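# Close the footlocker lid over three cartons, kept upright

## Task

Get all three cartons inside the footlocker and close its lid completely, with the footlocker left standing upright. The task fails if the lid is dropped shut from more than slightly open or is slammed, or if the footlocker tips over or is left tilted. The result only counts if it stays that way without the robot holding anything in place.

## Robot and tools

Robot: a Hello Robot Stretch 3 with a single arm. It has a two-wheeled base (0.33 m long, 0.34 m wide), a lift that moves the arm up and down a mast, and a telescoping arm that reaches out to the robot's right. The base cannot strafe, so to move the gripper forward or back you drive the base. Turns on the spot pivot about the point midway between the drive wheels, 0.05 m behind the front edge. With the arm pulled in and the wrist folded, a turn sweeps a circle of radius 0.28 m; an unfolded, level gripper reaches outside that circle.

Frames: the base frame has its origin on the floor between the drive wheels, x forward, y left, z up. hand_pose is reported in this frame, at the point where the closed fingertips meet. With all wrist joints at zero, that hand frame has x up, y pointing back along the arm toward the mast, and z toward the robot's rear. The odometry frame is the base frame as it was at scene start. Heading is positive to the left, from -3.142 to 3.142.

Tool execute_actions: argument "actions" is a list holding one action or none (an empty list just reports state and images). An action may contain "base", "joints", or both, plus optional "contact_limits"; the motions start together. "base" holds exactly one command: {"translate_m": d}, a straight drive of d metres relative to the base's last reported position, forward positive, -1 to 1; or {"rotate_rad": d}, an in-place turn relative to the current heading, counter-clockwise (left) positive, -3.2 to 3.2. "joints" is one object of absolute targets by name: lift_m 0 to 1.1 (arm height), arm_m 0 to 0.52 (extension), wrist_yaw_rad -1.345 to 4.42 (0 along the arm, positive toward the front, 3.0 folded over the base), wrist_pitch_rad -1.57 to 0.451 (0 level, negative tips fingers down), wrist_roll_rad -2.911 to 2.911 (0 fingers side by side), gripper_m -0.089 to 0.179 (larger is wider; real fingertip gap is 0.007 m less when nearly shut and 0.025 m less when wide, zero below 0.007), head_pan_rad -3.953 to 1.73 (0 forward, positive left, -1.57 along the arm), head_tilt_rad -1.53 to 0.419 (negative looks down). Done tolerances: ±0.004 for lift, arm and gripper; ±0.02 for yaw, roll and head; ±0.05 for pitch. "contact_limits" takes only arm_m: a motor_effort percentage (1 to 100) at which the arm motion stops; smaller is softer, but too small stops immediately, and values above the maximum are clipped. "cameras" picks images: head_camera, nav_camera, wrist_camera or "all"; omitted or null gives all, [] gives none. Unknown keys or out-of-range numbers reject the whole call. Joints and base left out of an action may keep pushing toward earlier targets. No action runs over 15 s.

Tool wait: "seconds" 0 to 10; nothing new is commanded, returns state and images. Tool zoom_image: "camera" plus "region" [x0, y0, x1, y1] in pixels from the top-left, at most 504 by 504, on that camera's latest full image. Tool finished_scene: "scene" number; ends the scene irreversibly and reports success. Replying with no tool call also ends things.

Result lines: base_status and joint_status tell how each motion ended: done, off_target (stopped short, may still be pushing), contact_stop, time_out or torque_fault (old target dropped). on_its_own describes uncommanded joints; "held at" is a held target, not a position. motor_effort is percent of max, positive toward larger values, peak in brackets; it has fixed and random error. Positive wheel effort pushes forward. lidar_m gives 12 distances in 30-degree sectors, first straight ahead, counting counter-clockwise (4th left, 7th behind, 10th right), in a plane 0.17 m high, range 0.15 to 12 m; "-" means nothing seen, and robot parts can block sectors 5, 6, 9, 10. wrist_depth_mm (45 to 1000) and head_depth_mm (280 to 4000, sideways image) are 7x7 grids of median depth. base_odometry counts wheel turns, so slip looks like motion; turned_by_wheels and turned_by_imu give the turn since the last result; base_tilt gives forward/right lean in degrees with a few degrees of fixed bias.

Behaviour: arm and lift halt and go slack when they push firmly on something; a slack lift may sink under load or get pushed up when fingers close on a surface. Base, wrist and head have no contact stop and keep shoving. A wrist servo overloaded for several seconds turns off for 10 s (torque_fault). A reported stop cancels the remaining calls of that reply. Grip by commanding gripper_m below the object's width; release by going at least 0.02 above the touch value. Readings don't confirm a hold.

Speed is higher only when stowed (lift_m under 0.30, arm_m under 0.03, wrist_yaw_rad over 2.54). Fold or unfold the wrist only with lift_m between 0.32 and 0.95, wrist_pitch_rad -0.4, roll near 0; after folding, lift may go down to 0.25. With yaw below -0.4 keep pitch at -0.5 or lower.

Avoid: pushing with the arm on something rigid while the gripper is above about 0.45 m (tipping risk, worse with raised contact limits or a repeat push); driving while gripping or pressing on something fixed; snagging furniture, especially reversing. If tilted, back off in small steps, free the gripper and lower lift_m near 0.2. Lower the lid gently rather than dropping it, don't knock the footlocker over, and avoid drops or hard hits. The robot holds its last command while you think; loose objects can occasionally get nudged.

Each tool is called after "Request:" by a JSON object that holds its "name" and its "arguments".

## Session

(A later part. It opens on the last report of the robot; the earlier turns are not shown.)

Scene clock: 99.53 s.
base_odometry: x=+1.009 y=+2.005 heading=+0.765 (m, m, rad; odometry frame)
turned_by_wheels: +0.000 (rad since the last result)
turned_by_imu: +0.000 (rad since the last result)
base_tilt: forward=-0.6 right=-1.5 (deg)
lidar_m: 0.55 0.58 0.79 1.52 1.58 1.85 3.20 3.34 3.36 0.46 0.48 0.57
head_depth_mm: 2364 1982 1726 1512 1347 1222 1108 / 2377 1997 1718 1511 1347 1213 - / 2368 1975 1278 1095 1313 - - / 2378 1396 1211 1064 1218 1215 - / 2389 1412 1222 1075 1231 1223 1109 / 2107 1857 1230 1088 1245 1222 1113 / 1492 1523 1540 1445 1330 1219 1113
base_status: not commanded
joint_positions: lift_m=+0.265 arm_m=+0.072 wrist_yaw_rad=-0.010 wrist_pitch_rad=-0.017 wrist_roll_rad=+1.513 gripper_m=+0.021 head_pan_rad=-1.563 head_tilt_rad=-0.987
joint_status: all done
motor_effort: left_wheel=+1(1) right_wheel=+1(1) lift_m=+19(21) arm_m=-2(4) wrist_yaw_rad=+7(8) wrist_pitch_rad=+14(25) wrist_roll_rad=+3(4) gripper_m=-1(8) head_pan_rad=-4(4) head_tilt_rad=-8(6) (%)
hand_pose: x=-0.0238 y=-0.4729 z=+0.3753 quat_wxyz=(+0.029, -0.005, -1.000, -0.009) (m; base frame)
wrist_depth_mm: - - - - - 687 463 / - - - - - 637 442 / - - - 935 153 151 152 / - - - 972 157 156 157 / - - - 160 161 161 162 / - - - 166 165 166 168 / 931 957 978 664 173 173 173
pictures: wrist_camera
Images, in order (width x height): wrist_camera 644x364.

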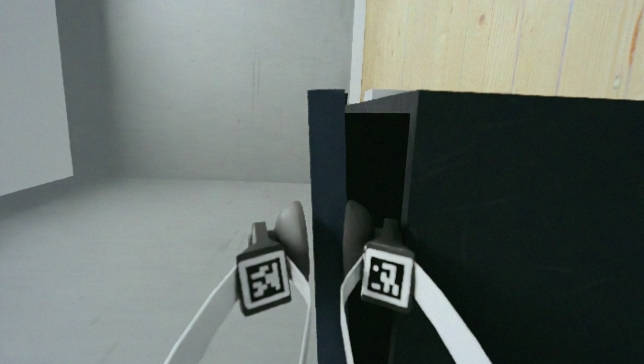

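Finger rests on the rim (~4° open). Withdraw in small steps.

Request:
{"name": "execute_actions", "arguments": {"actions": [{"joints":{"arm_m":0.064,"lift_m":0.258}}], "cameras": ["wrist_camera"]}}

Request:
{"name": "execute_actions", "arguments": {"actions": [{"joints":{"arm_m":0.057,"lift_m":0.25}}], "cameras": ["wrist_camera"]}}

Request:
{"name": "execute_actions", "arguments": {"actions": [{"joints":{"arm_m":0.03}}], "cameras": ["wrist_camera"]}}

Scene clock: 100.63 s.
base_odometry: x=+1.009 y=+2.005 heading=+0.765 (m, m, rad; odometry frame)
turned_by_wheels: +0.000 (rad since the last result)
turned_by_imu: +0.000 (rad since the last result)
base_tilt: forward=-0.7 right=-1.5 (deg)
lidar_m: 0.55 0.58 0.79 1.52 1.58 1.85 3.19 3.35 3.36 0.47 0.48 0.57
head_depth_mm: 2346 2001 1712 1509 1340 1216 1104 / 2357 1980 1717 1512 1354 1220 - / 2367 2000 1276 1092 1311 - - / 2358 1398 1214 1065 1216 1211 - / 2372 1416 1222 1076 1232 1220 1109 / 2098 1855 1242 1088 1241 1220 1118 / 1492 1516 1549 1446 1334 1214 1109
base_status: not commanded
joint_positions: lift_m=+0.258 arm_m=+0.064 wrist_yaw_rad=-0.006 wrist_pitch_rad=+0.002 wrist_roll_rad=+1.516 gripper_m=+0.021 head_pan_rad=-1.563 head_tilt_rad=-0.987
joint_status: all done
motor_effort: left_wheel=+2(2) right_wheel=-1(2) lift_m=+18(19) arm_m=-5(10) wrist_yaw_rad=+4(8) wrist_pitch_rad=+7(13) wrist_roll_rad=+2(3) gripper_m=+0(1) head_pan_rad=-3(4) head_tilt_rad=-6(7) (%)
hand_pose: x=-0.0229 y=-0.4656 z=+0.3730 quat_wxyz=(+0.028, -0.003, -1.000, +0.000) (m; base frame)
wrist_depth_mm: - - - - - 726 473 / - - - - - 654 443 / - - - 950 158 156 157 / - - - 988 163 162 161 / - - - 167 167 167 167 / - - - 173 172 173 173 / 958 953 977 702 180 179 178
pictures: wrist_camera
Images, in order (width x height): wrist_camera 644x364.

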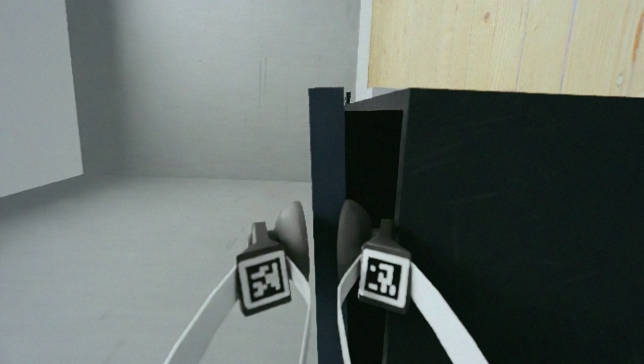

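Scene clock: 101.53 s.
base_odometry: x=+1.009 y=+2.005 heading=+0.765 (m, m, rad; odometry frame)
turned_by_wheels: +0.000 (rad since the last result)
turned_by_imu: +0.000 (rad since the last result)
base_tilt: forward=-0.7 right=-1.5 (deg)
lidar_m: 0.55 0.58 0.79 1.52 1.59 1.86 3.19 3.35 3.35 0.46 0.48 0.57
head_depth_mm: 2374 1994 1709 1507 1343 1215 1110 / 2351 1990 1713 1519 1350 1217 - / 2367 1984 1296 1112 1305 - - / 2353 1419 1221 1076 1217 1214 - / 2371 1435 1232 1086 1235 1222 1110 / 2106 1850 1240 1088 1247 1225 1111 / 1501 1523 1547 1443 1333 1225 1107
base_status: not commanded
joint_positions: lift_m=+0.250 arm_m=+0.057 wrist_yaw_rad=+0.000 wrist_pitch_rad=-0.003 wrist_roll_rad=+1.520 gripper_m=+0.021 head_pan_rad=-1.563 head_tilt_rad=-0.988
joint_status: all done
motor_effort: left_wheel=+3(2) right_wheel=-3(3) lift_m=+19(18) arm_m=-4(10) wrist_yaw_rad=+0(5) wrist_pitch_rad=+9(11) wrist_roll_rad=+0(2) gripper_m=-2(2) head_pan_rad=-4(3) head_tilt_rad=-6(7) (%)
hand_pose: x=-0.0213 y=-0.4584 z=+0.3637 quat_wxyz=(+0.026, +0.000, -1.000, -0.002) (m; base frame)
wrist_depth_mm: - - - - - 697 454 / - - - - - 592 430 / - - - 945 164 164 164 / - - - 969 170 169 169 / - - - 175 175 175 175 / - - - 183 181 181 182 / 933 948 938 674 187 187 190
pictures: wrist_camera
Images, in order (width x height): wrist_camera 644x364.

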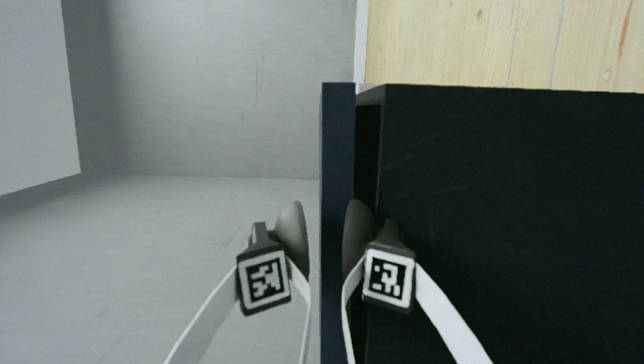

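Scene clock: 102.70 s.
base_odometry: x=+1.009 y=+2.005 heading=+0.765 (m, m, rad; odometry frame)
turned_by_wheels: +0.000 (rad since the last result)
turned_by_imu: +0.000 (rad since the last result)
base_tilt: forward=-0.7 right=-1.6 (deg)
lidar_m: 0.56 0.58 0.79 1.52 1.58 1.86 3.18 3.34 3.37 0.46 0.48 0.57
head_depth_mm: 2371 1987 1707 1508 1348 1219 1112 / 2382 1987 1722 1512 1344 1219 - / 2394 1978 1625 1127 1307 - - / 2381 1435 1236 1087 1217 1222 - / 2391 1436 1238 1089 1231 1213 1106 / 2097 1864 1241 1091 1245 1220 1114 / 1479 1535 1562 1436 1325 1221 1108
base_status: not commanded
joint_positions: lift_m=+0.250 arm_m=+0.030 wrist_yaw_rad=+0.000 wrist_pitch_rad=-0.004 wrist_roll_rad=+1.520 gripper_m=+0.021 head_pan_rad=-1.563 head_tilt_rad=-0.988
joint_status: all done
motor_effort: left_wheel=+3(2) right_wheel=-3(3) lift_m=+19(19) arm_m=-4(2) wrist_yaw_rad=+1(0) wrist_pitch_rad=+9(13) wrist_roll_rad=+0(0) gripper_m=-1(3) head_pan_rad=-3(3) head_tilt_rad=-8(7) (%)
hand_pose: x=-0.0213 y=-0.4314 z=+0.3635 quat_wxyz=(+0.026, +0.000, -1.000, -0.002) (m; base frame)
wrist_depth_mm: - - - - - 685 454 / - - - - - 628 430 / - - - - 190 191 192 / - - - 993 196 197 198 / - - - 737 203 205 204 / - - - 405 210 211 212 / 947 946 975 491 218 218 219
pictures: wrist_camera
Images, in order (width x height): wrist_camera 644x364.

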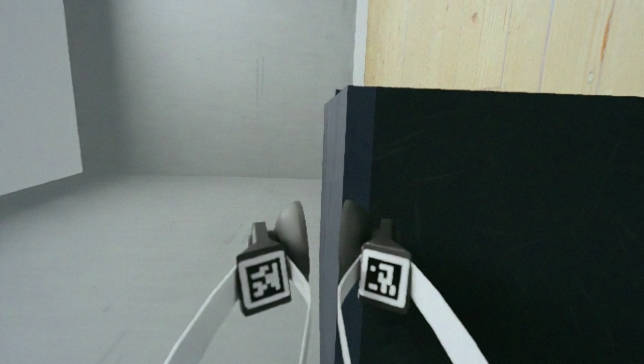

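Request:
{"name": "finished_scene", "arguments": {"scene": 1}}

The scene is finished: the task was done.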